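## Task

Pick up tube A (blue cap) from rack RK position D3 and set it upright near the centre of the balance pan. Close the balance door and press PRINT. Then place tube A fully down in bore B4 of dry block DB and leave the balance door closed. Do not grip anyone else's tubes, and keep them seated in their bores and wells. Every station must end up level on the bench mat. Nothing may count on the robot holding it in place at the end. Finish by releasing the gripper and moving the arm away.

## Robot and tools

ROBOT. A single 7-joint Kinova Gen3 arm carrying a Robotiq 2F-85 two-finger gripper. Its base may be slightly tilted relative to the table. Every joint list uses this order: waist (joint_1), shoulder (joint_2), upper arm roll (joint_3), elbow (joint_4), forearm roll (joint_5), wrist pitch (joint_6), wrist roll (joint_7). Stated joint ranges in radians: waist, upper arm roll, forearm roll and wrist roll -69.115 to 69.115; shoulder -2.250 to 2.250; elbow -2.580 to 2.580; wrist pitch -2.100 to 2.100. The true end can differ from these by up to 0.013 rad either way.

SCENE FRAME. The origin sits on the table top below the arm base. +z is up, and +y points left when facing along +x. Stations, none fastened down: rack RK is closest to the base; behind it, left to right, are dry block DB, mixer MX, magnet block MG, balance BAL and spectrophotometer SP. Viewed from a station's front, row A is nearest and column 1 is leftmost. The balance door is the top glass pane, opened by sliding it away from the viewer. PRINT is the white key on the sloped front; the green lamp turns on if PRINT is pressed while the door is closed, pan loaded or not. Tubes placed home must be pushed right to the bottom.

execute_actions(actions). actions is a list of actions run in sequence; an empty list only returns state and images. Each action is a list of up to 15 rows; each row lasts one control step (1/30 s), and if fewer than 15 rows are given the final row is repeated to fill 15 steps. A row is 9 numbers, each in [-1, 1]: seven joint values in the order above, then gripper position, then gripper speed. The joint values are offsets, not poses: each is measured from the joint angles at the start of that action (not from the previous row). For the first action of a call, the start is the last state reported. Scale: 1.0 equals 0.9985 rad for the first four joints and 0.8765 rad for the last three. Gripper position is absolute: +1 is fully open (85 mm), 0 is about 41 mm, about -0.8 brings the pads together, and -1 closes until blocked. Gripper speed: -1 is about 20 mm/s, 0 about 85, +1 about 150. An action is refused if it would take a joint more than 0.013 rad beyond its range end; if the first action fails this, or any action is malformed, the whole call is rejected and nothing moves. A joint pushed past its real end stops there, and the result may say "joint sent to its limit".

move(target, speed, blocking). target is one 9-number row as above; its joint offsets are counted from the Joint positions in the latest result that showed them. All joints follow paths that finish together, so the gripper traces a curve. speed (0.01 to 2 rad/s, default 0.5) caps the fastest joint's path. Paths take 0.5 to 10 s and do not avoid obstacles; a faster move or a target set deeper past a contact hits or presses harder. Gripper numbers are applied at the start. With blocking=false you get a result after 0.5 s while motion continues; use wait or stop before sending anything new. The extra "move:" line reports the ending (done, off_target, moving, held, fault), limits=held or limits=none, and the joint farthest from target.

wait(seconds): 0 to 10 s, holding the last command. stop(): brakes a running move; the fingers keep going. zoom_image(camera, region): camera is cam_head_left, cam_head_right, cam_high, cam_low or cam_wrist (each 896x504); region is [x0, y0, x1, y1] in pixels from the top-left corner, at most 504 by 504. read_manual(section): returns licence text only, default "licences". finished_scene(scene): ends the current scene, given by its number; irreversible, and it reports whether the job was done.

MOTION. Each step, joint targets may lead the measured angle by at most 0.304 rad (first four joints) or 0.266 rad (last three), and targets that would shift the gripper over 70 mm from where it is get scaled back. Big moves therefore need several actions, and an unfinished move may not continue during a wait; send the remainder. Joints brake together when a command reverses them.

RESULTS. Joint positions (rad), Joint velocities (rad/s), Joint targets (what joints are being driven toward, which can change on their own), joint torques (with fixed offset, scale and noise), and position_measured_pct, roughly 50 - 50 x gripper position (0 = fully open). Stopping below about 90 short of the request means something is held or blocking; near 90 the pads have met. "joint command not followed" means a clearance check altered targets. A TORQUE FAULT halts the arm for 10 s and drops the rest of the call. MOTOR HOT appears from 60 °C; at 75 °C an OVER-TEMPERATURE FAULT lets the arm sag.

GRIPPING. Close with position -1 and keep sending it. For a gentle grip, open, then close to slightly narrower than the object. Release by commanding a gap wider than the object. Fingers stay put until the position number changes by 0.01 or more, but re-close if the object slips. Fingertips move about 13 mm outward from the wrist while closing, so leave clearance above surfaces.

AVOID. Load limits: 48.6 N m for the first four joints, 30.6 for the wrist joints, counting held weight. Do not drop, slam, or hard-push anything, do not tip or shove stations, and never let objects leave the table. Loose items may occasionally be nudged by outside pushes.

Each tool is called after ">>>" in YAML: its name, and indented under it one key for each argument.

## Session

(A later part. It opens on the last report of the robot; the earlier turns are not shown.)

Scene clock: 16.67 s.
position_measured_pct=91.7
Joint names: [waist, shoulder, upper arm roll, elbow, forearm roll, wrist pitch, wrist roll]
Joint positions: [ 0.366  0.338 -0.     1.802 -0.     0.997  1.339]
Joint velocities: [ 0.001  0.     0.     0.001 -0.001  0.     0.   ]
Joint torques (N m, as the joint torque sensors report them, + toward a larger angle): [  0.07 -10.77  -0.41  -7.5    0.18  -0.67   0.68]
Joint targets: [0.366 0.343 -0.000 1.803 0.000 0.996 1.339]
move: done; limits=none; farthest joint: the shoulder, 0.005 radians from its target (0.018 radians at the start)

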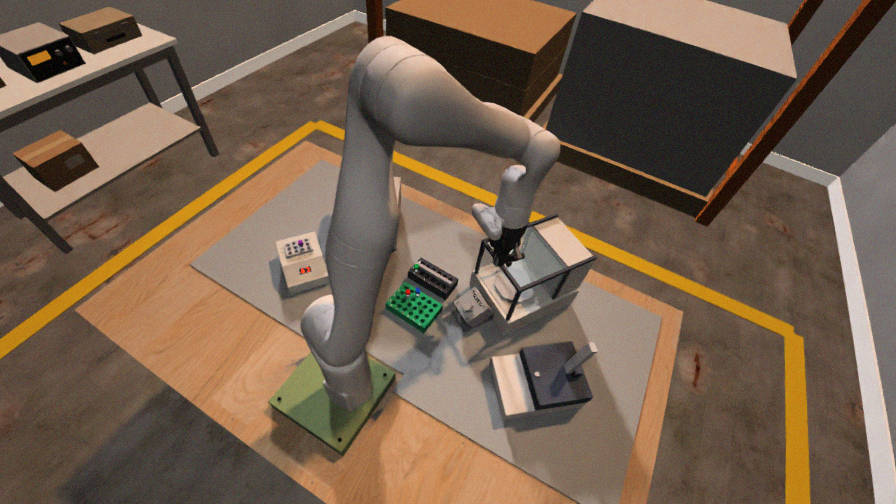

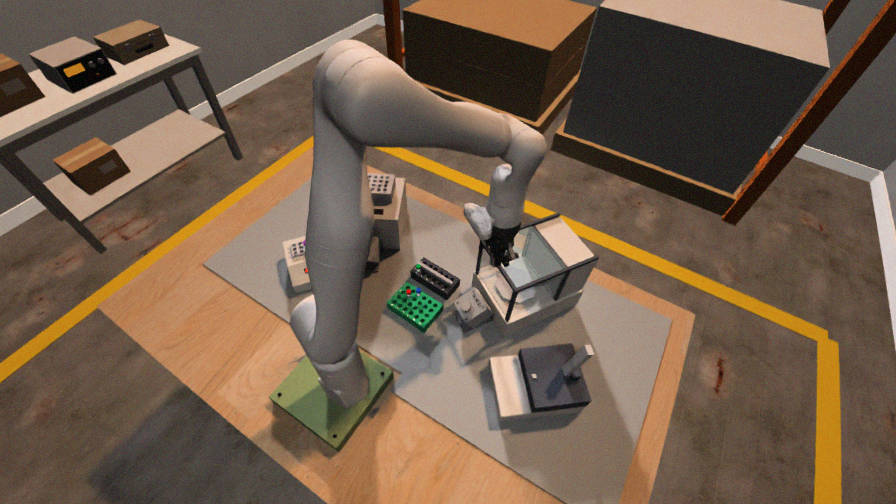

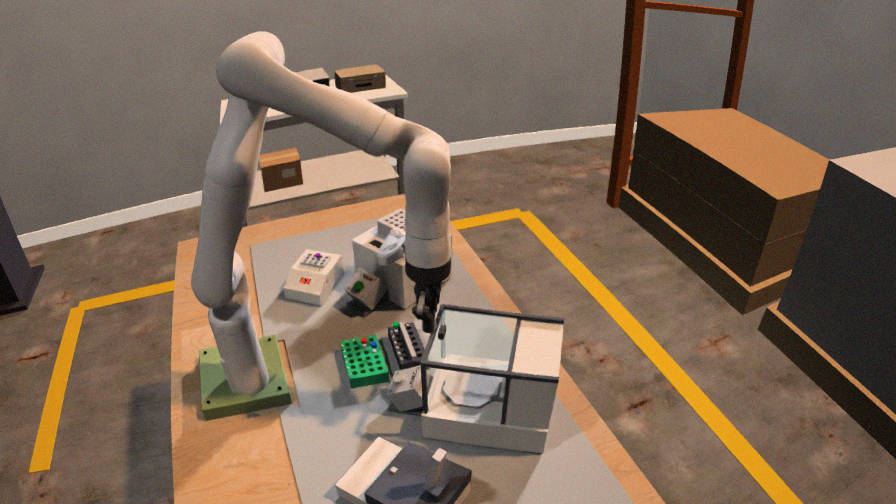

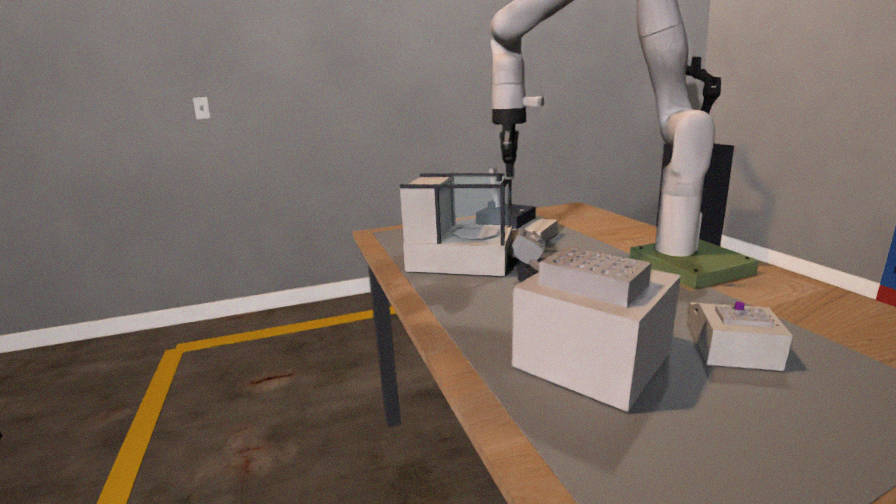

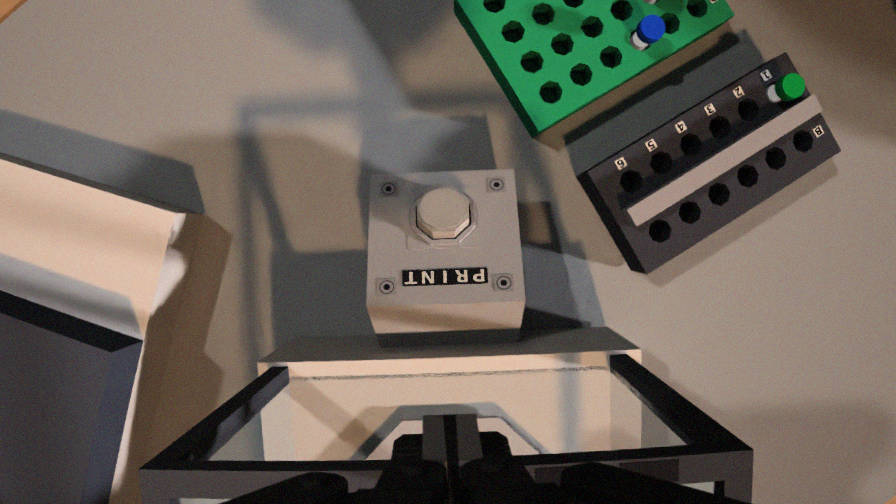

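>>> move:
  target: [0.0311, 0.1301, 0, -0.2207, 0, 0.1085, 0.0363, -1, 1]
  speed: 0.2

>>> zoom_image:
  camera: "cam_high"
  region: [400, 270, 600, 400]

>>> zoom_image:
  camera: "cam_low"
  region: [390, 140, 530, 220]

Scene clock: 20.30 s.
position_measured_pct=91.7
Joint names: [waist, shoulder, upper arm roll, elbow, forearm roll, wrist pitch, wrist roll]
Joint positions: [ 0.397  0.467 -0.     1.582 -0.     1.093  1.371]
Joint velocities: [ 0.002  0.003 -0.    -0.002  0.    -0.002 -0.   ]
Joint torques (N m, as the joint torque sensors report them, + toward a larger angle): [  0.26 -16.52   0.05  -9.51   0.2    0.13   0.38]
Joint targets: [0.397 0.468 -0.000 1.581 -0.000 1.092 1.371]
move: done; limits=none; farthest joint: the waist, 0.001 radians from its target (0.031 radians at the start)

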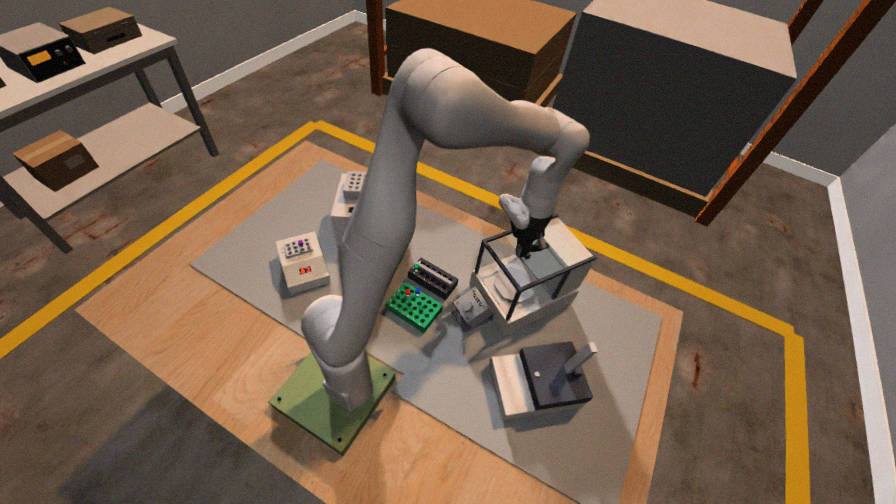

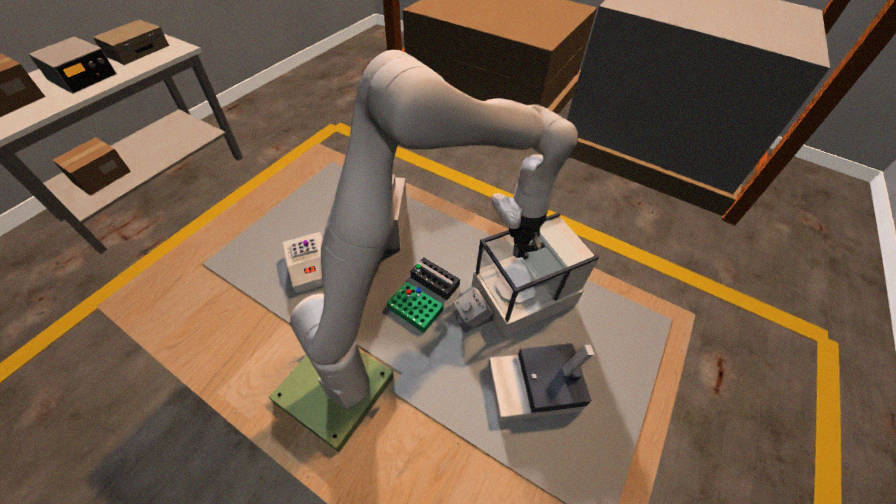

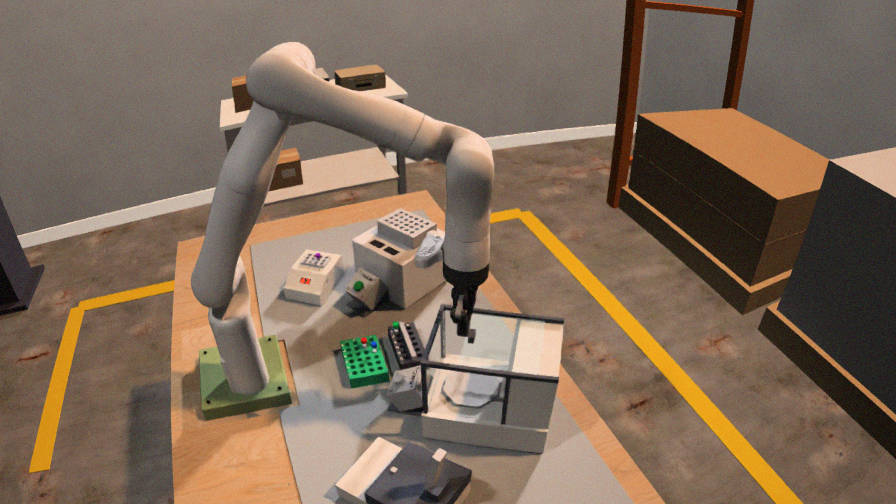

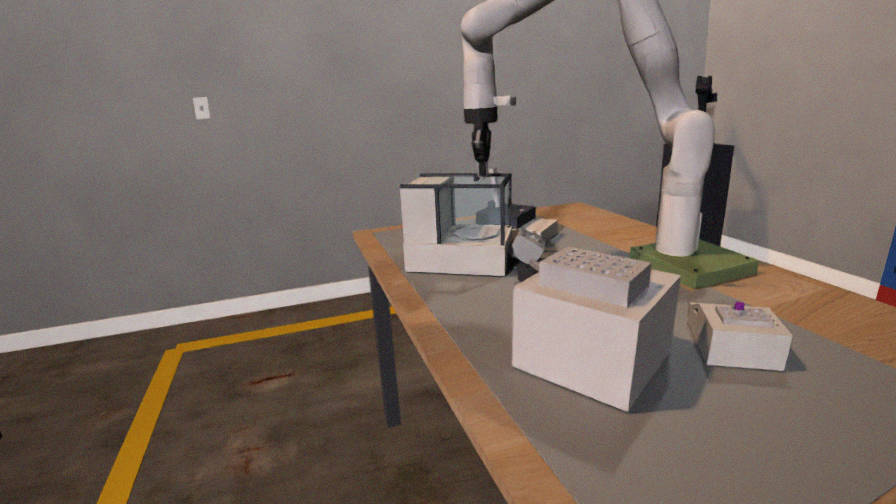

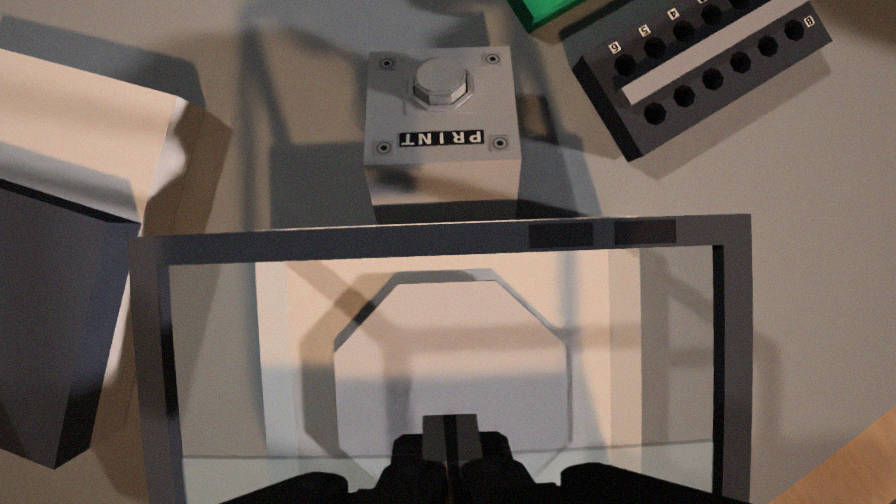

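Region (400, 270, 600, 400) of cam_high's 896x504 image, scaled by 2.520, with more detail than that image has; it fills the top 328 rows of this view, and the rest is white.

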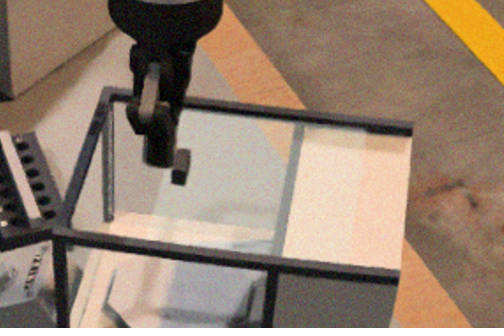

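Region (390, 140, 530, 220) of cam_low's 896x504 image, scaled by 3.600, with more detail than that image has; it fills the top 288 rows of this view, and the rest is white.

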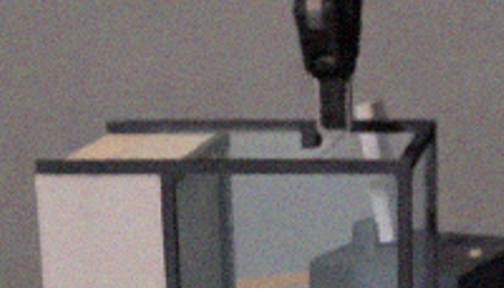

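>>> move:
  target: [0.0228, 0.1339, 0, -0.2326, 0, 0.112, 0.0257, -1, 1]
  speed: 0.22

>>> zoom_image:
  camera: "cam_high"
  region: [400, 270, 600, 400]

Scene clock: 23.10 s.
position_measured_pct=91.7
Joint names: [waist, shoulder, upper arm roll, elbow, forearm roll, wrist pitch, wrist roll]
Joint positions: [ 0.419  0.601 -0.     1.35  -0.     1.192  1.394]
Joint velocities: [ 0.002  0.003  0.    -0.001  0.002 -0.001 -0.   ]
Joint torques (N m, as the joint torque sensors report them, + toward a larger angle): [ -0.44 -19.43  -0.03  -9.74   0.42   0.22   0.55]
Joint targets: [0.419 0.601 -0.000 1.350 -0.000 1.191 1.394]
move: done; limits=none; farthest joint: the waist, 0.001 radians from its target (0.023 radians at the start)

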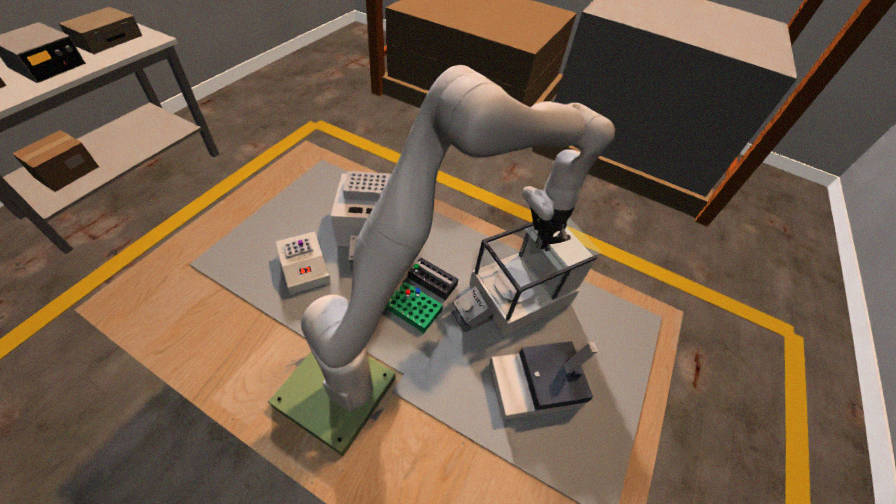

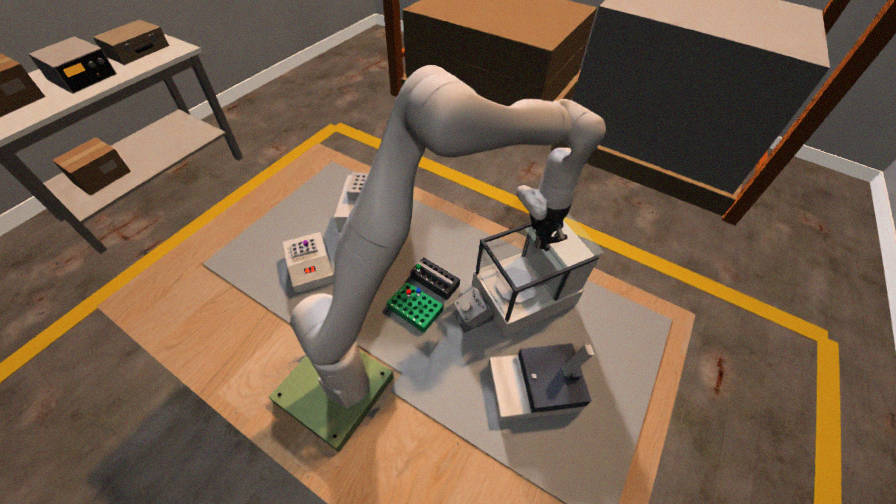

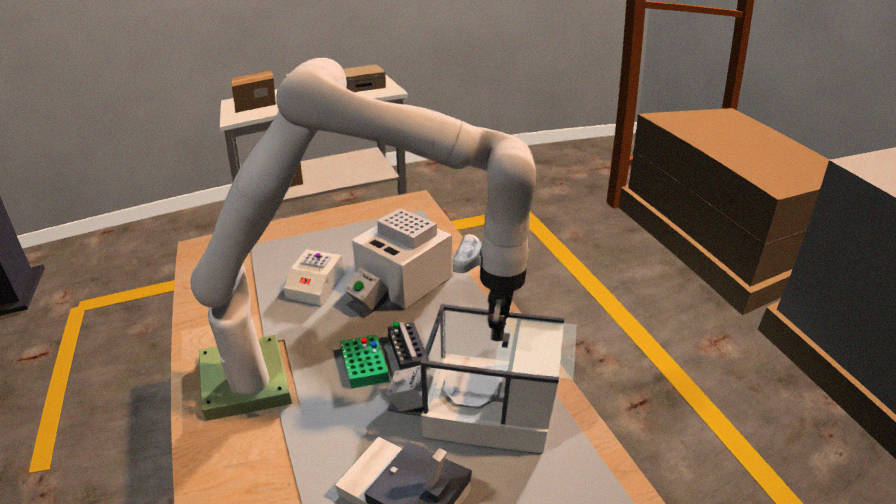

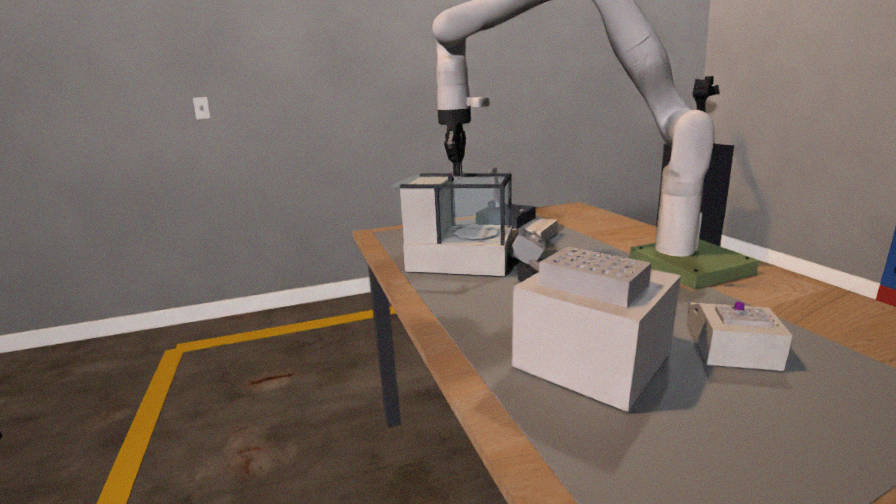

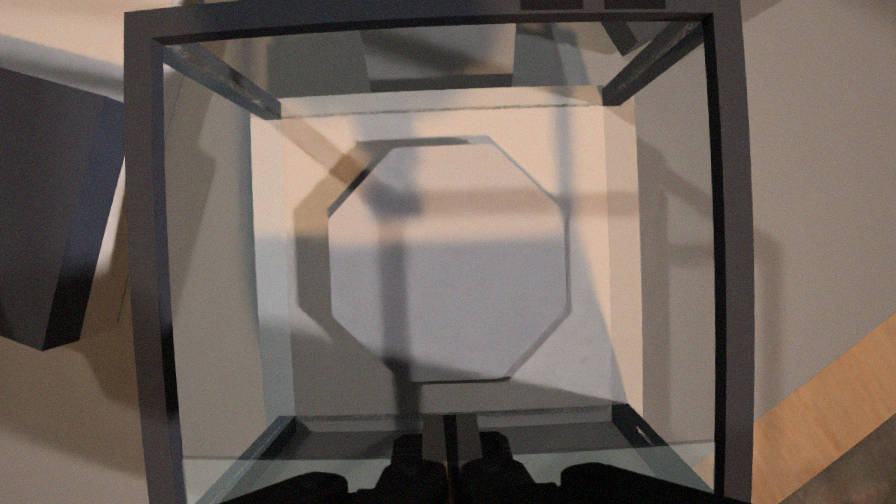

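Region (400, 270, 600, 400) of cam_high's 896x504 image, scaled by 2.520, with more detail than that image has; it fills the top 328 rows of this view, and the rest is white.

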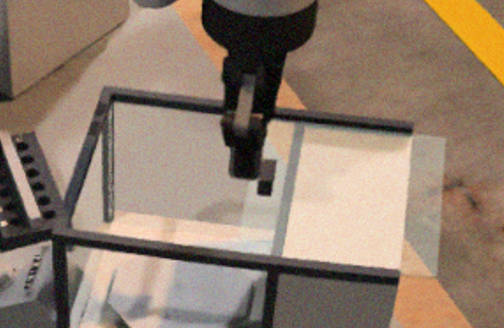

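>>> move:
  target: [-0.5257, -0.5111, 0, 0.717, 0, -0.2362, -0.6002, -0.33, 0]
  speed: 0.8

Scene clock: 26.83 s.
position_measured_pct=66.7
Joint names: [waist, shoulder, upper arm roll, elbow, forearm roll, wrist pitch, wrist roll]
Joint positions: [-0.106  0.091 -0.     2.066 -0.     0.985  0.868]
Joint velocities: [-0.001 -0.001  0.     0.    -0.001  0.     0.   ]
Joint torques (N m, as the joint torque sensors report them, + toward a larger angle): [-0.24 -9.35 -0.6  -8.37  0.04  0.36  0.6 ]
Joint targets: [-0.106 0.090 -0.000 2.066 -0.000 0.985 0.868]
move: done; limits=none; farthest joint: the waist, 0.000 radians from its target (0.525 radians at the start)

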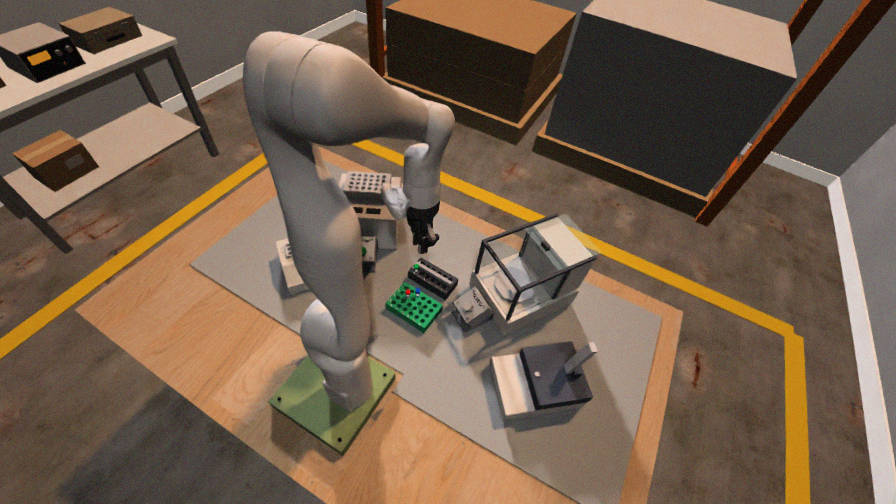

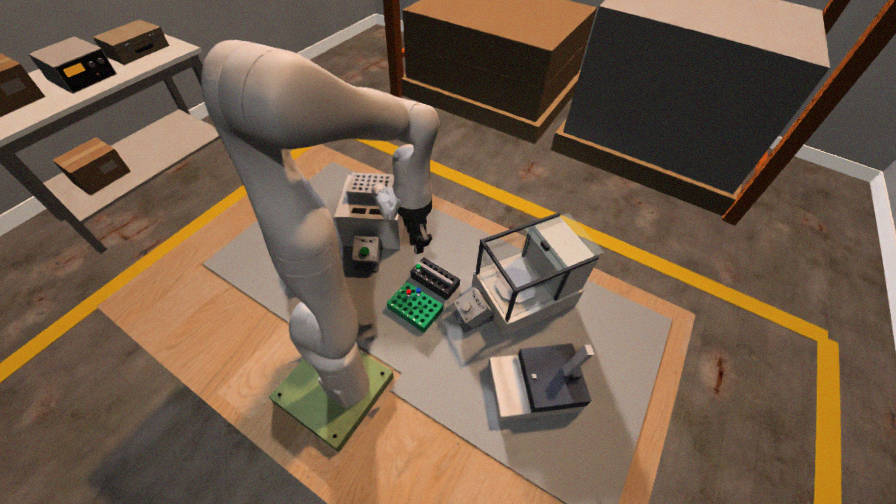

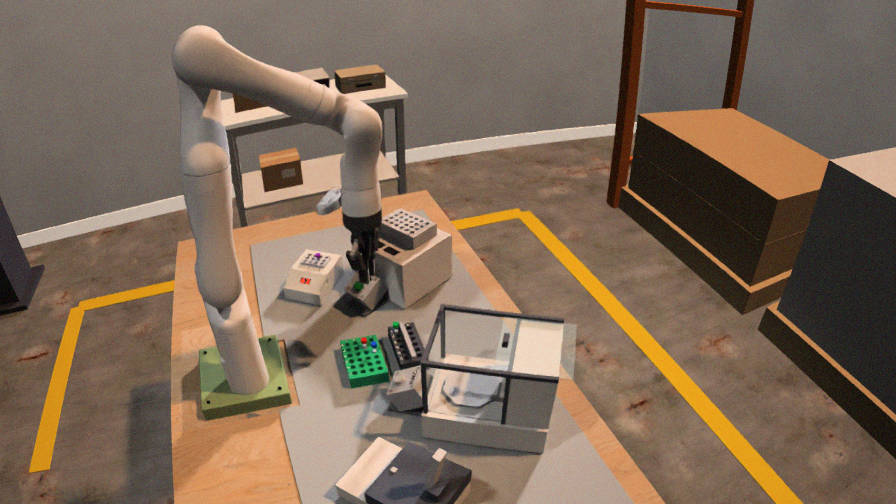

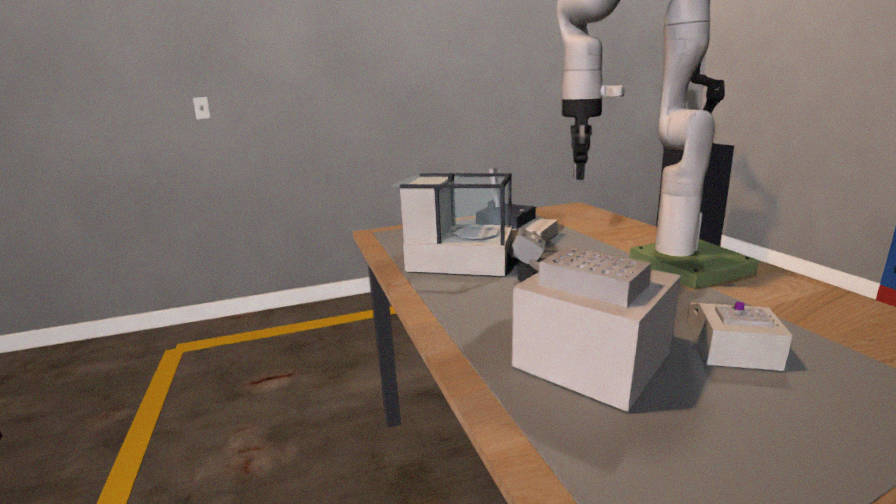

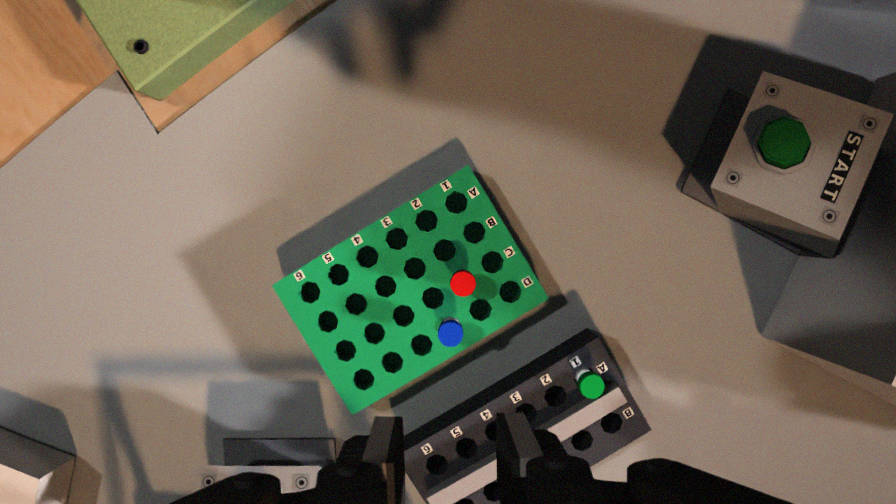

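>>> move:
  target: [-0.0143, 0.216, 0, 0.2064, 0, -0.4818, -0.0165, -0.33, 0]
  speed: 0.6

Scene clock: 28.70 s.
position_measured_pct=66.7
Joint names: [waist, shoulder, upper arm roll, elbow, forearm roll, wrist pitch, wrist roll]
Joint positions: [-0.12   0.306 -0.     2.272 -0.     0.562  0.853]
Joint velocities: [ 0.001  0.004  0.    -0.001 -0.    -0.001  0.   ]
Joint torques (N m, as the joint torque sensors report them, + toward a larger angle): [ -0.09 -10.69  -0.4   -5.36   0.15   0.17   0.72]
Joint targets: [-0.120 0.306 -0.000 2.272 -0.000 0.562 0.853]
move: done; limits=none; farthest joint: the waist, 0.001 radians from its target (0.014 radians at the start)

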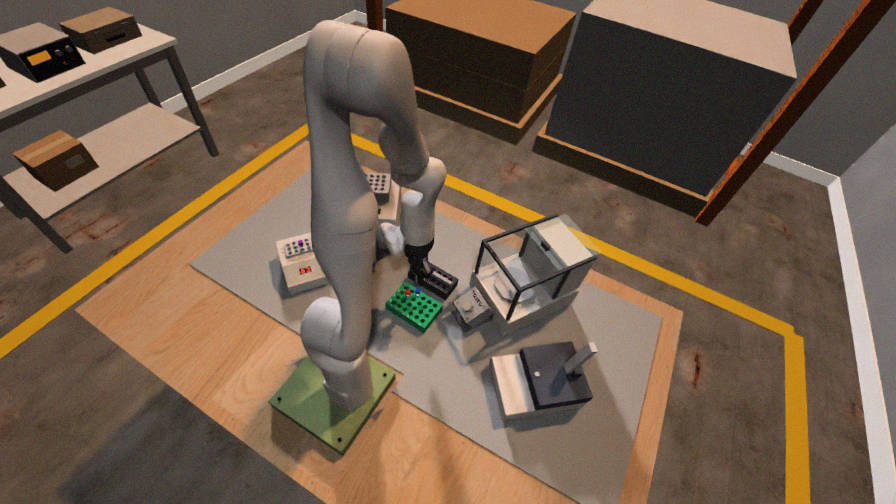

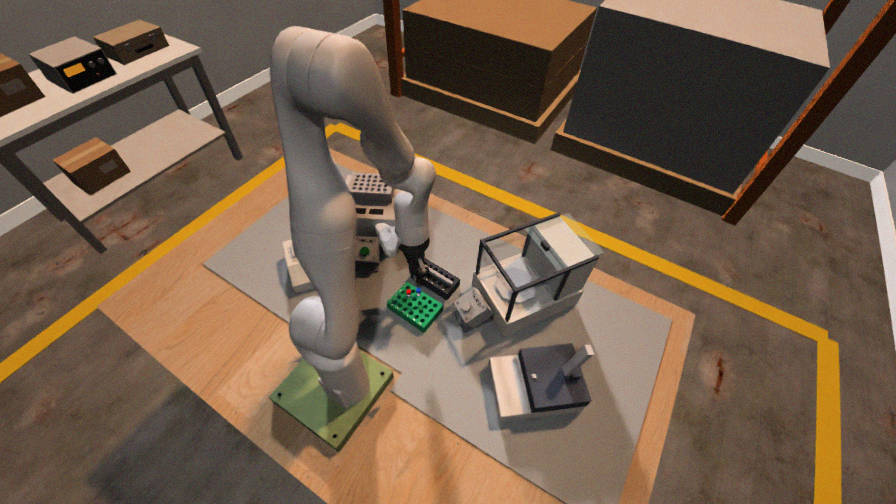

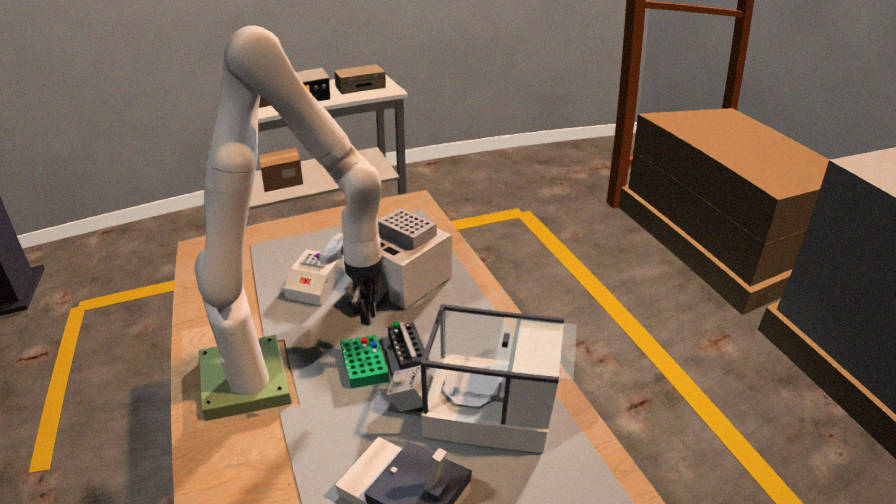

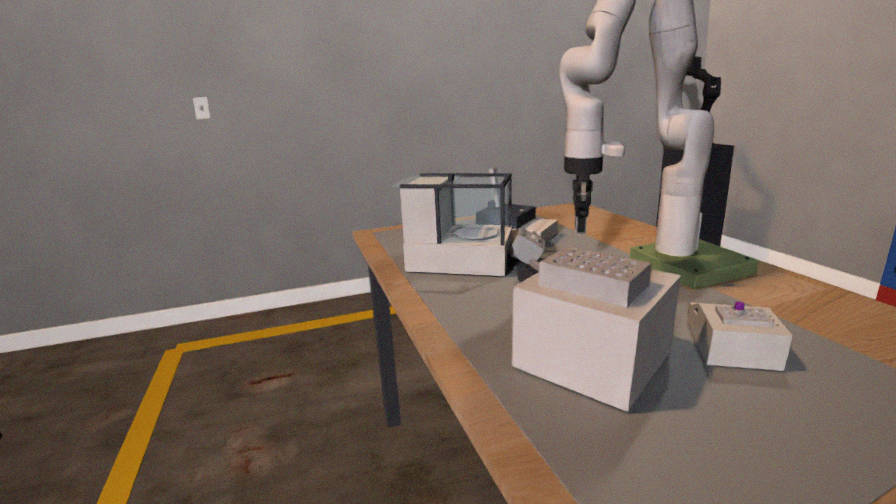

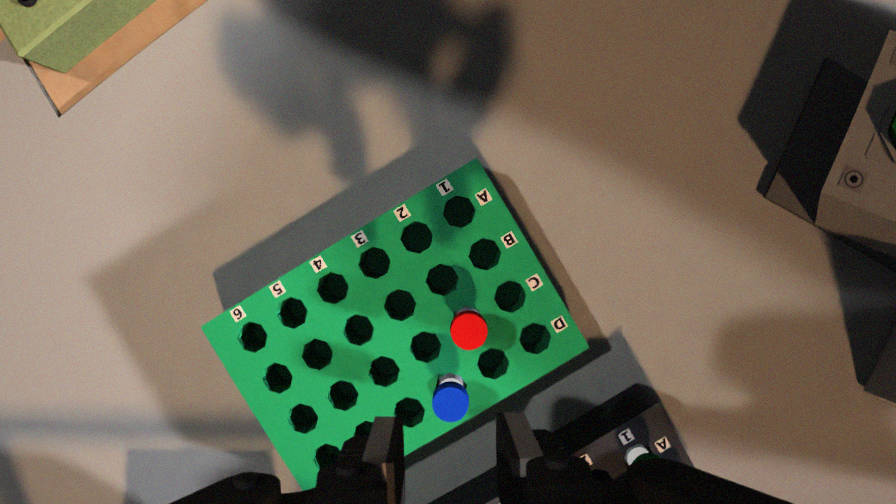

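>>> zoom_image:
  camera: "cam_wrist"
  region: [330, 180, 600, 504]

Region (330, 180, 600, 504) of cam_wrist's 896x504 image, scaled by 1.556.

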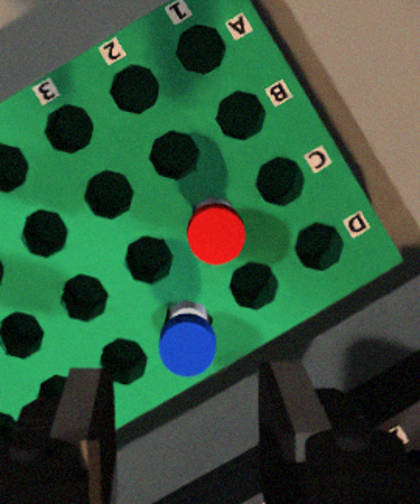

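>>> move:
  target: [0.0064, 0.1927, 0, 0.0607, 0, -0.2869, 0.0082, -0.33, 0]
  speed: 0.35

>>> zoom_image:
  camera: "cam_wrist"
  region: [330, 300, 600, 504]

>>> zoom_image:
  camera: "cam_high"
  region: [330, 300, 430, 390]

>>> zoom_image:
  camera: "cam_head_right"
  region: [375, 245, 475, 335]

Scene clock: 31.90 s.
position_measured_pct=66.7
Joint names: [waist, shoulder, upper arm roll, elbow, forearm roll, wrist pitch, wrist roll]
Joint positions: [-0.113  0.498 -0.     2.333 -0.     0.311  0.86 ]
Joint velocities: [-0.     0.003  0.    -0.     0.    -0.001  0.   ]
Joint torques (N m, as the joint torque sensors report them, + toward a larger angle): [ -0.32 -12.55   0.12  -3.62   0.38   0.24   0.34]
Joint targets: [-0.113 0.498 -0.000 2.333 -0.000 0.311 0.860]
move: done; limits=none; farthest joint: the waist, 0.000 radians from its target (0.006 radians at the start)

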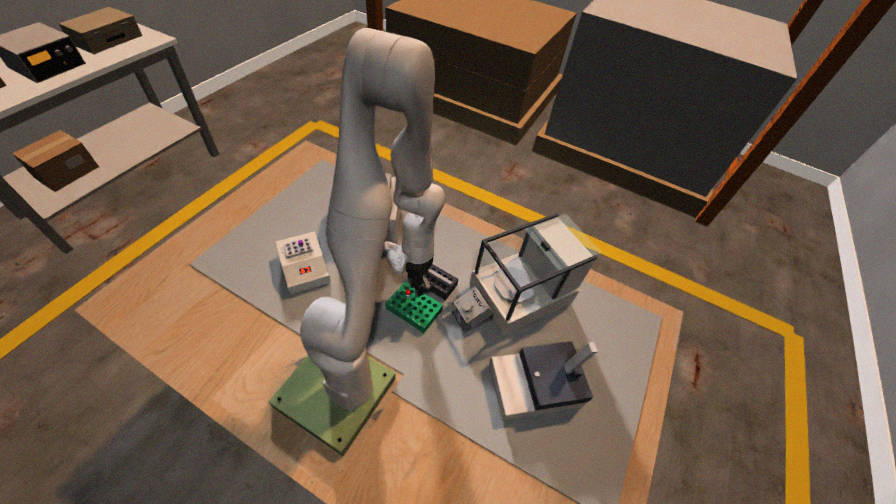

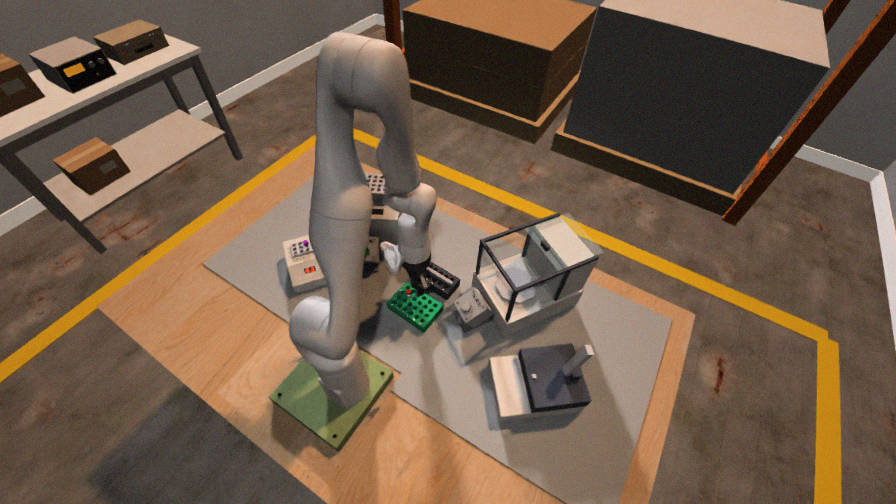

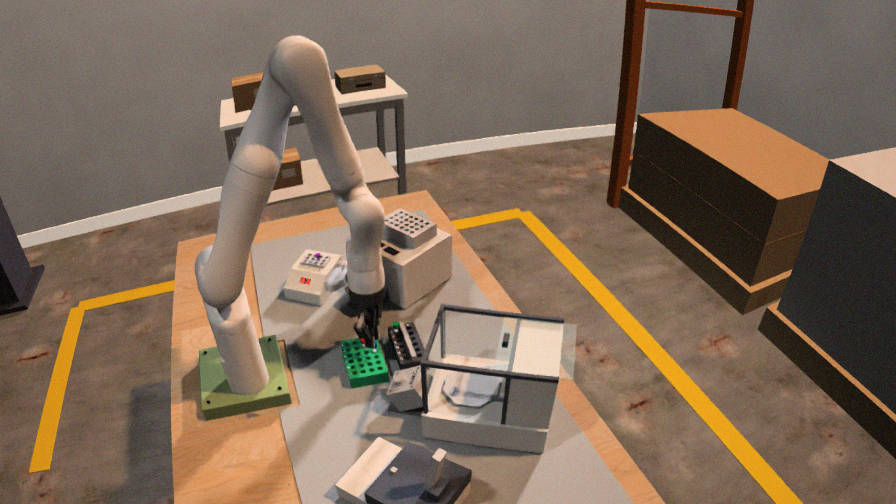

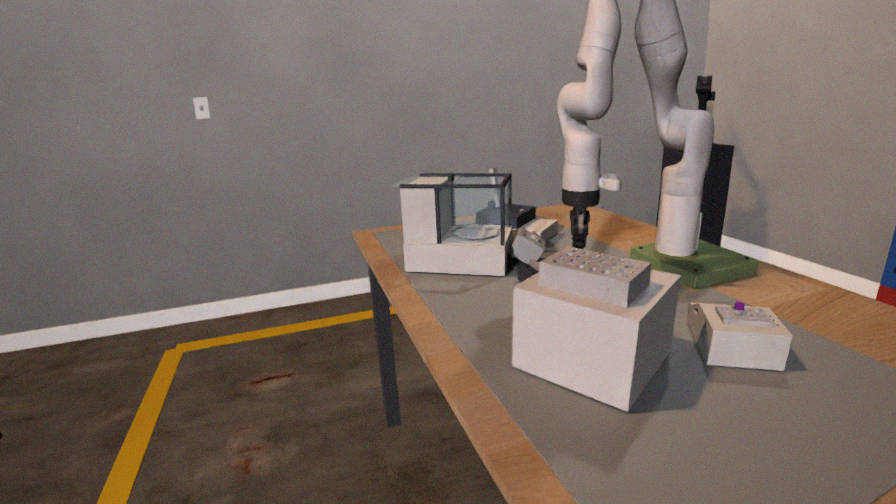

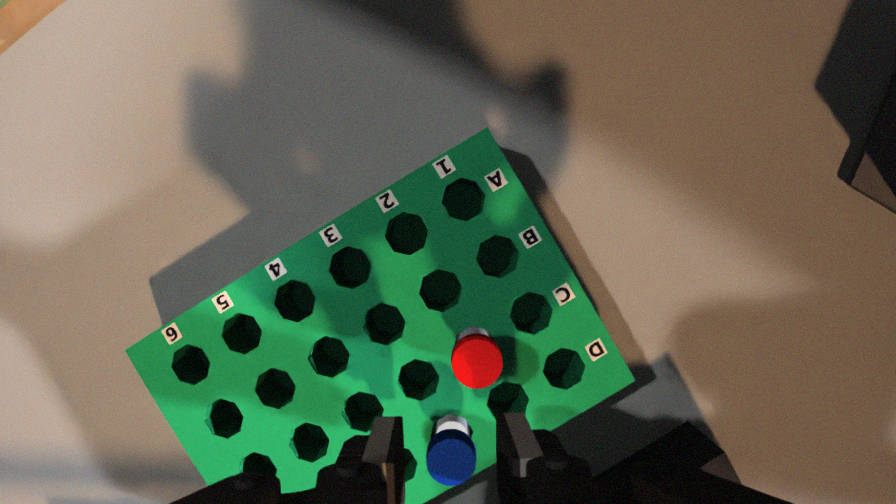

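Region (330, 300, 600, 504) of cam_wrist's 896x504 image, scaled by 1.867; it fills the top 381 rows of this view, and the rest is white.

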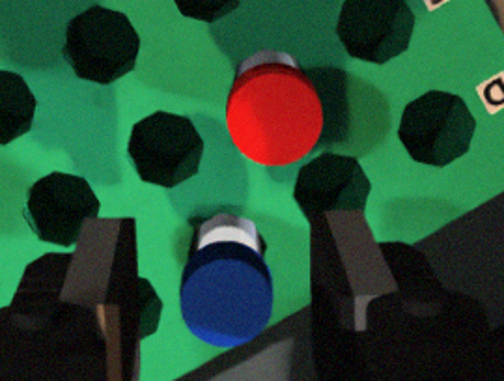

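Region (330, 300, 430, 390) of cam_high's 896x504 image, scaled by 5.040, with more detail than that image has; it fills the top 454 rows of this view, and the rest is white.

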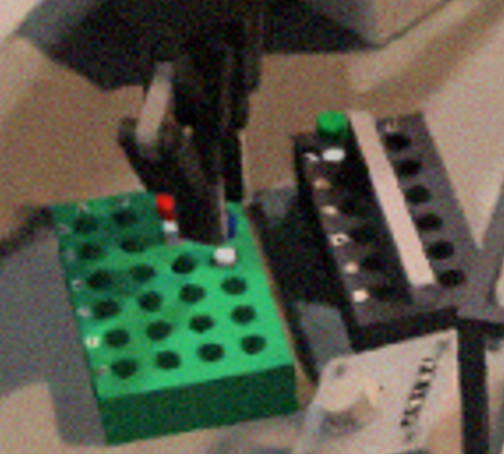

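Region (375, 245, 475, 335) of cam_head_right's 896x504 image, scaled by 5.040, with more detail than that image has; it fills the top 454 rows of this view, and the rest is white.

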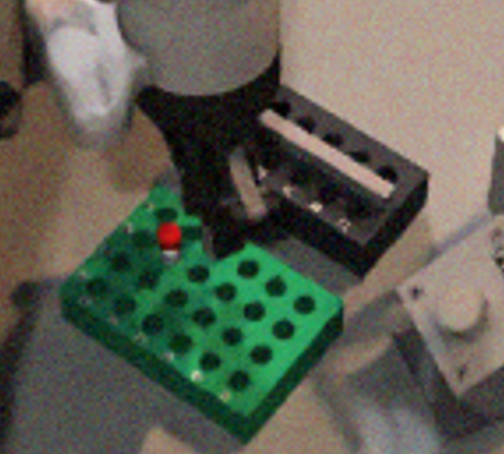

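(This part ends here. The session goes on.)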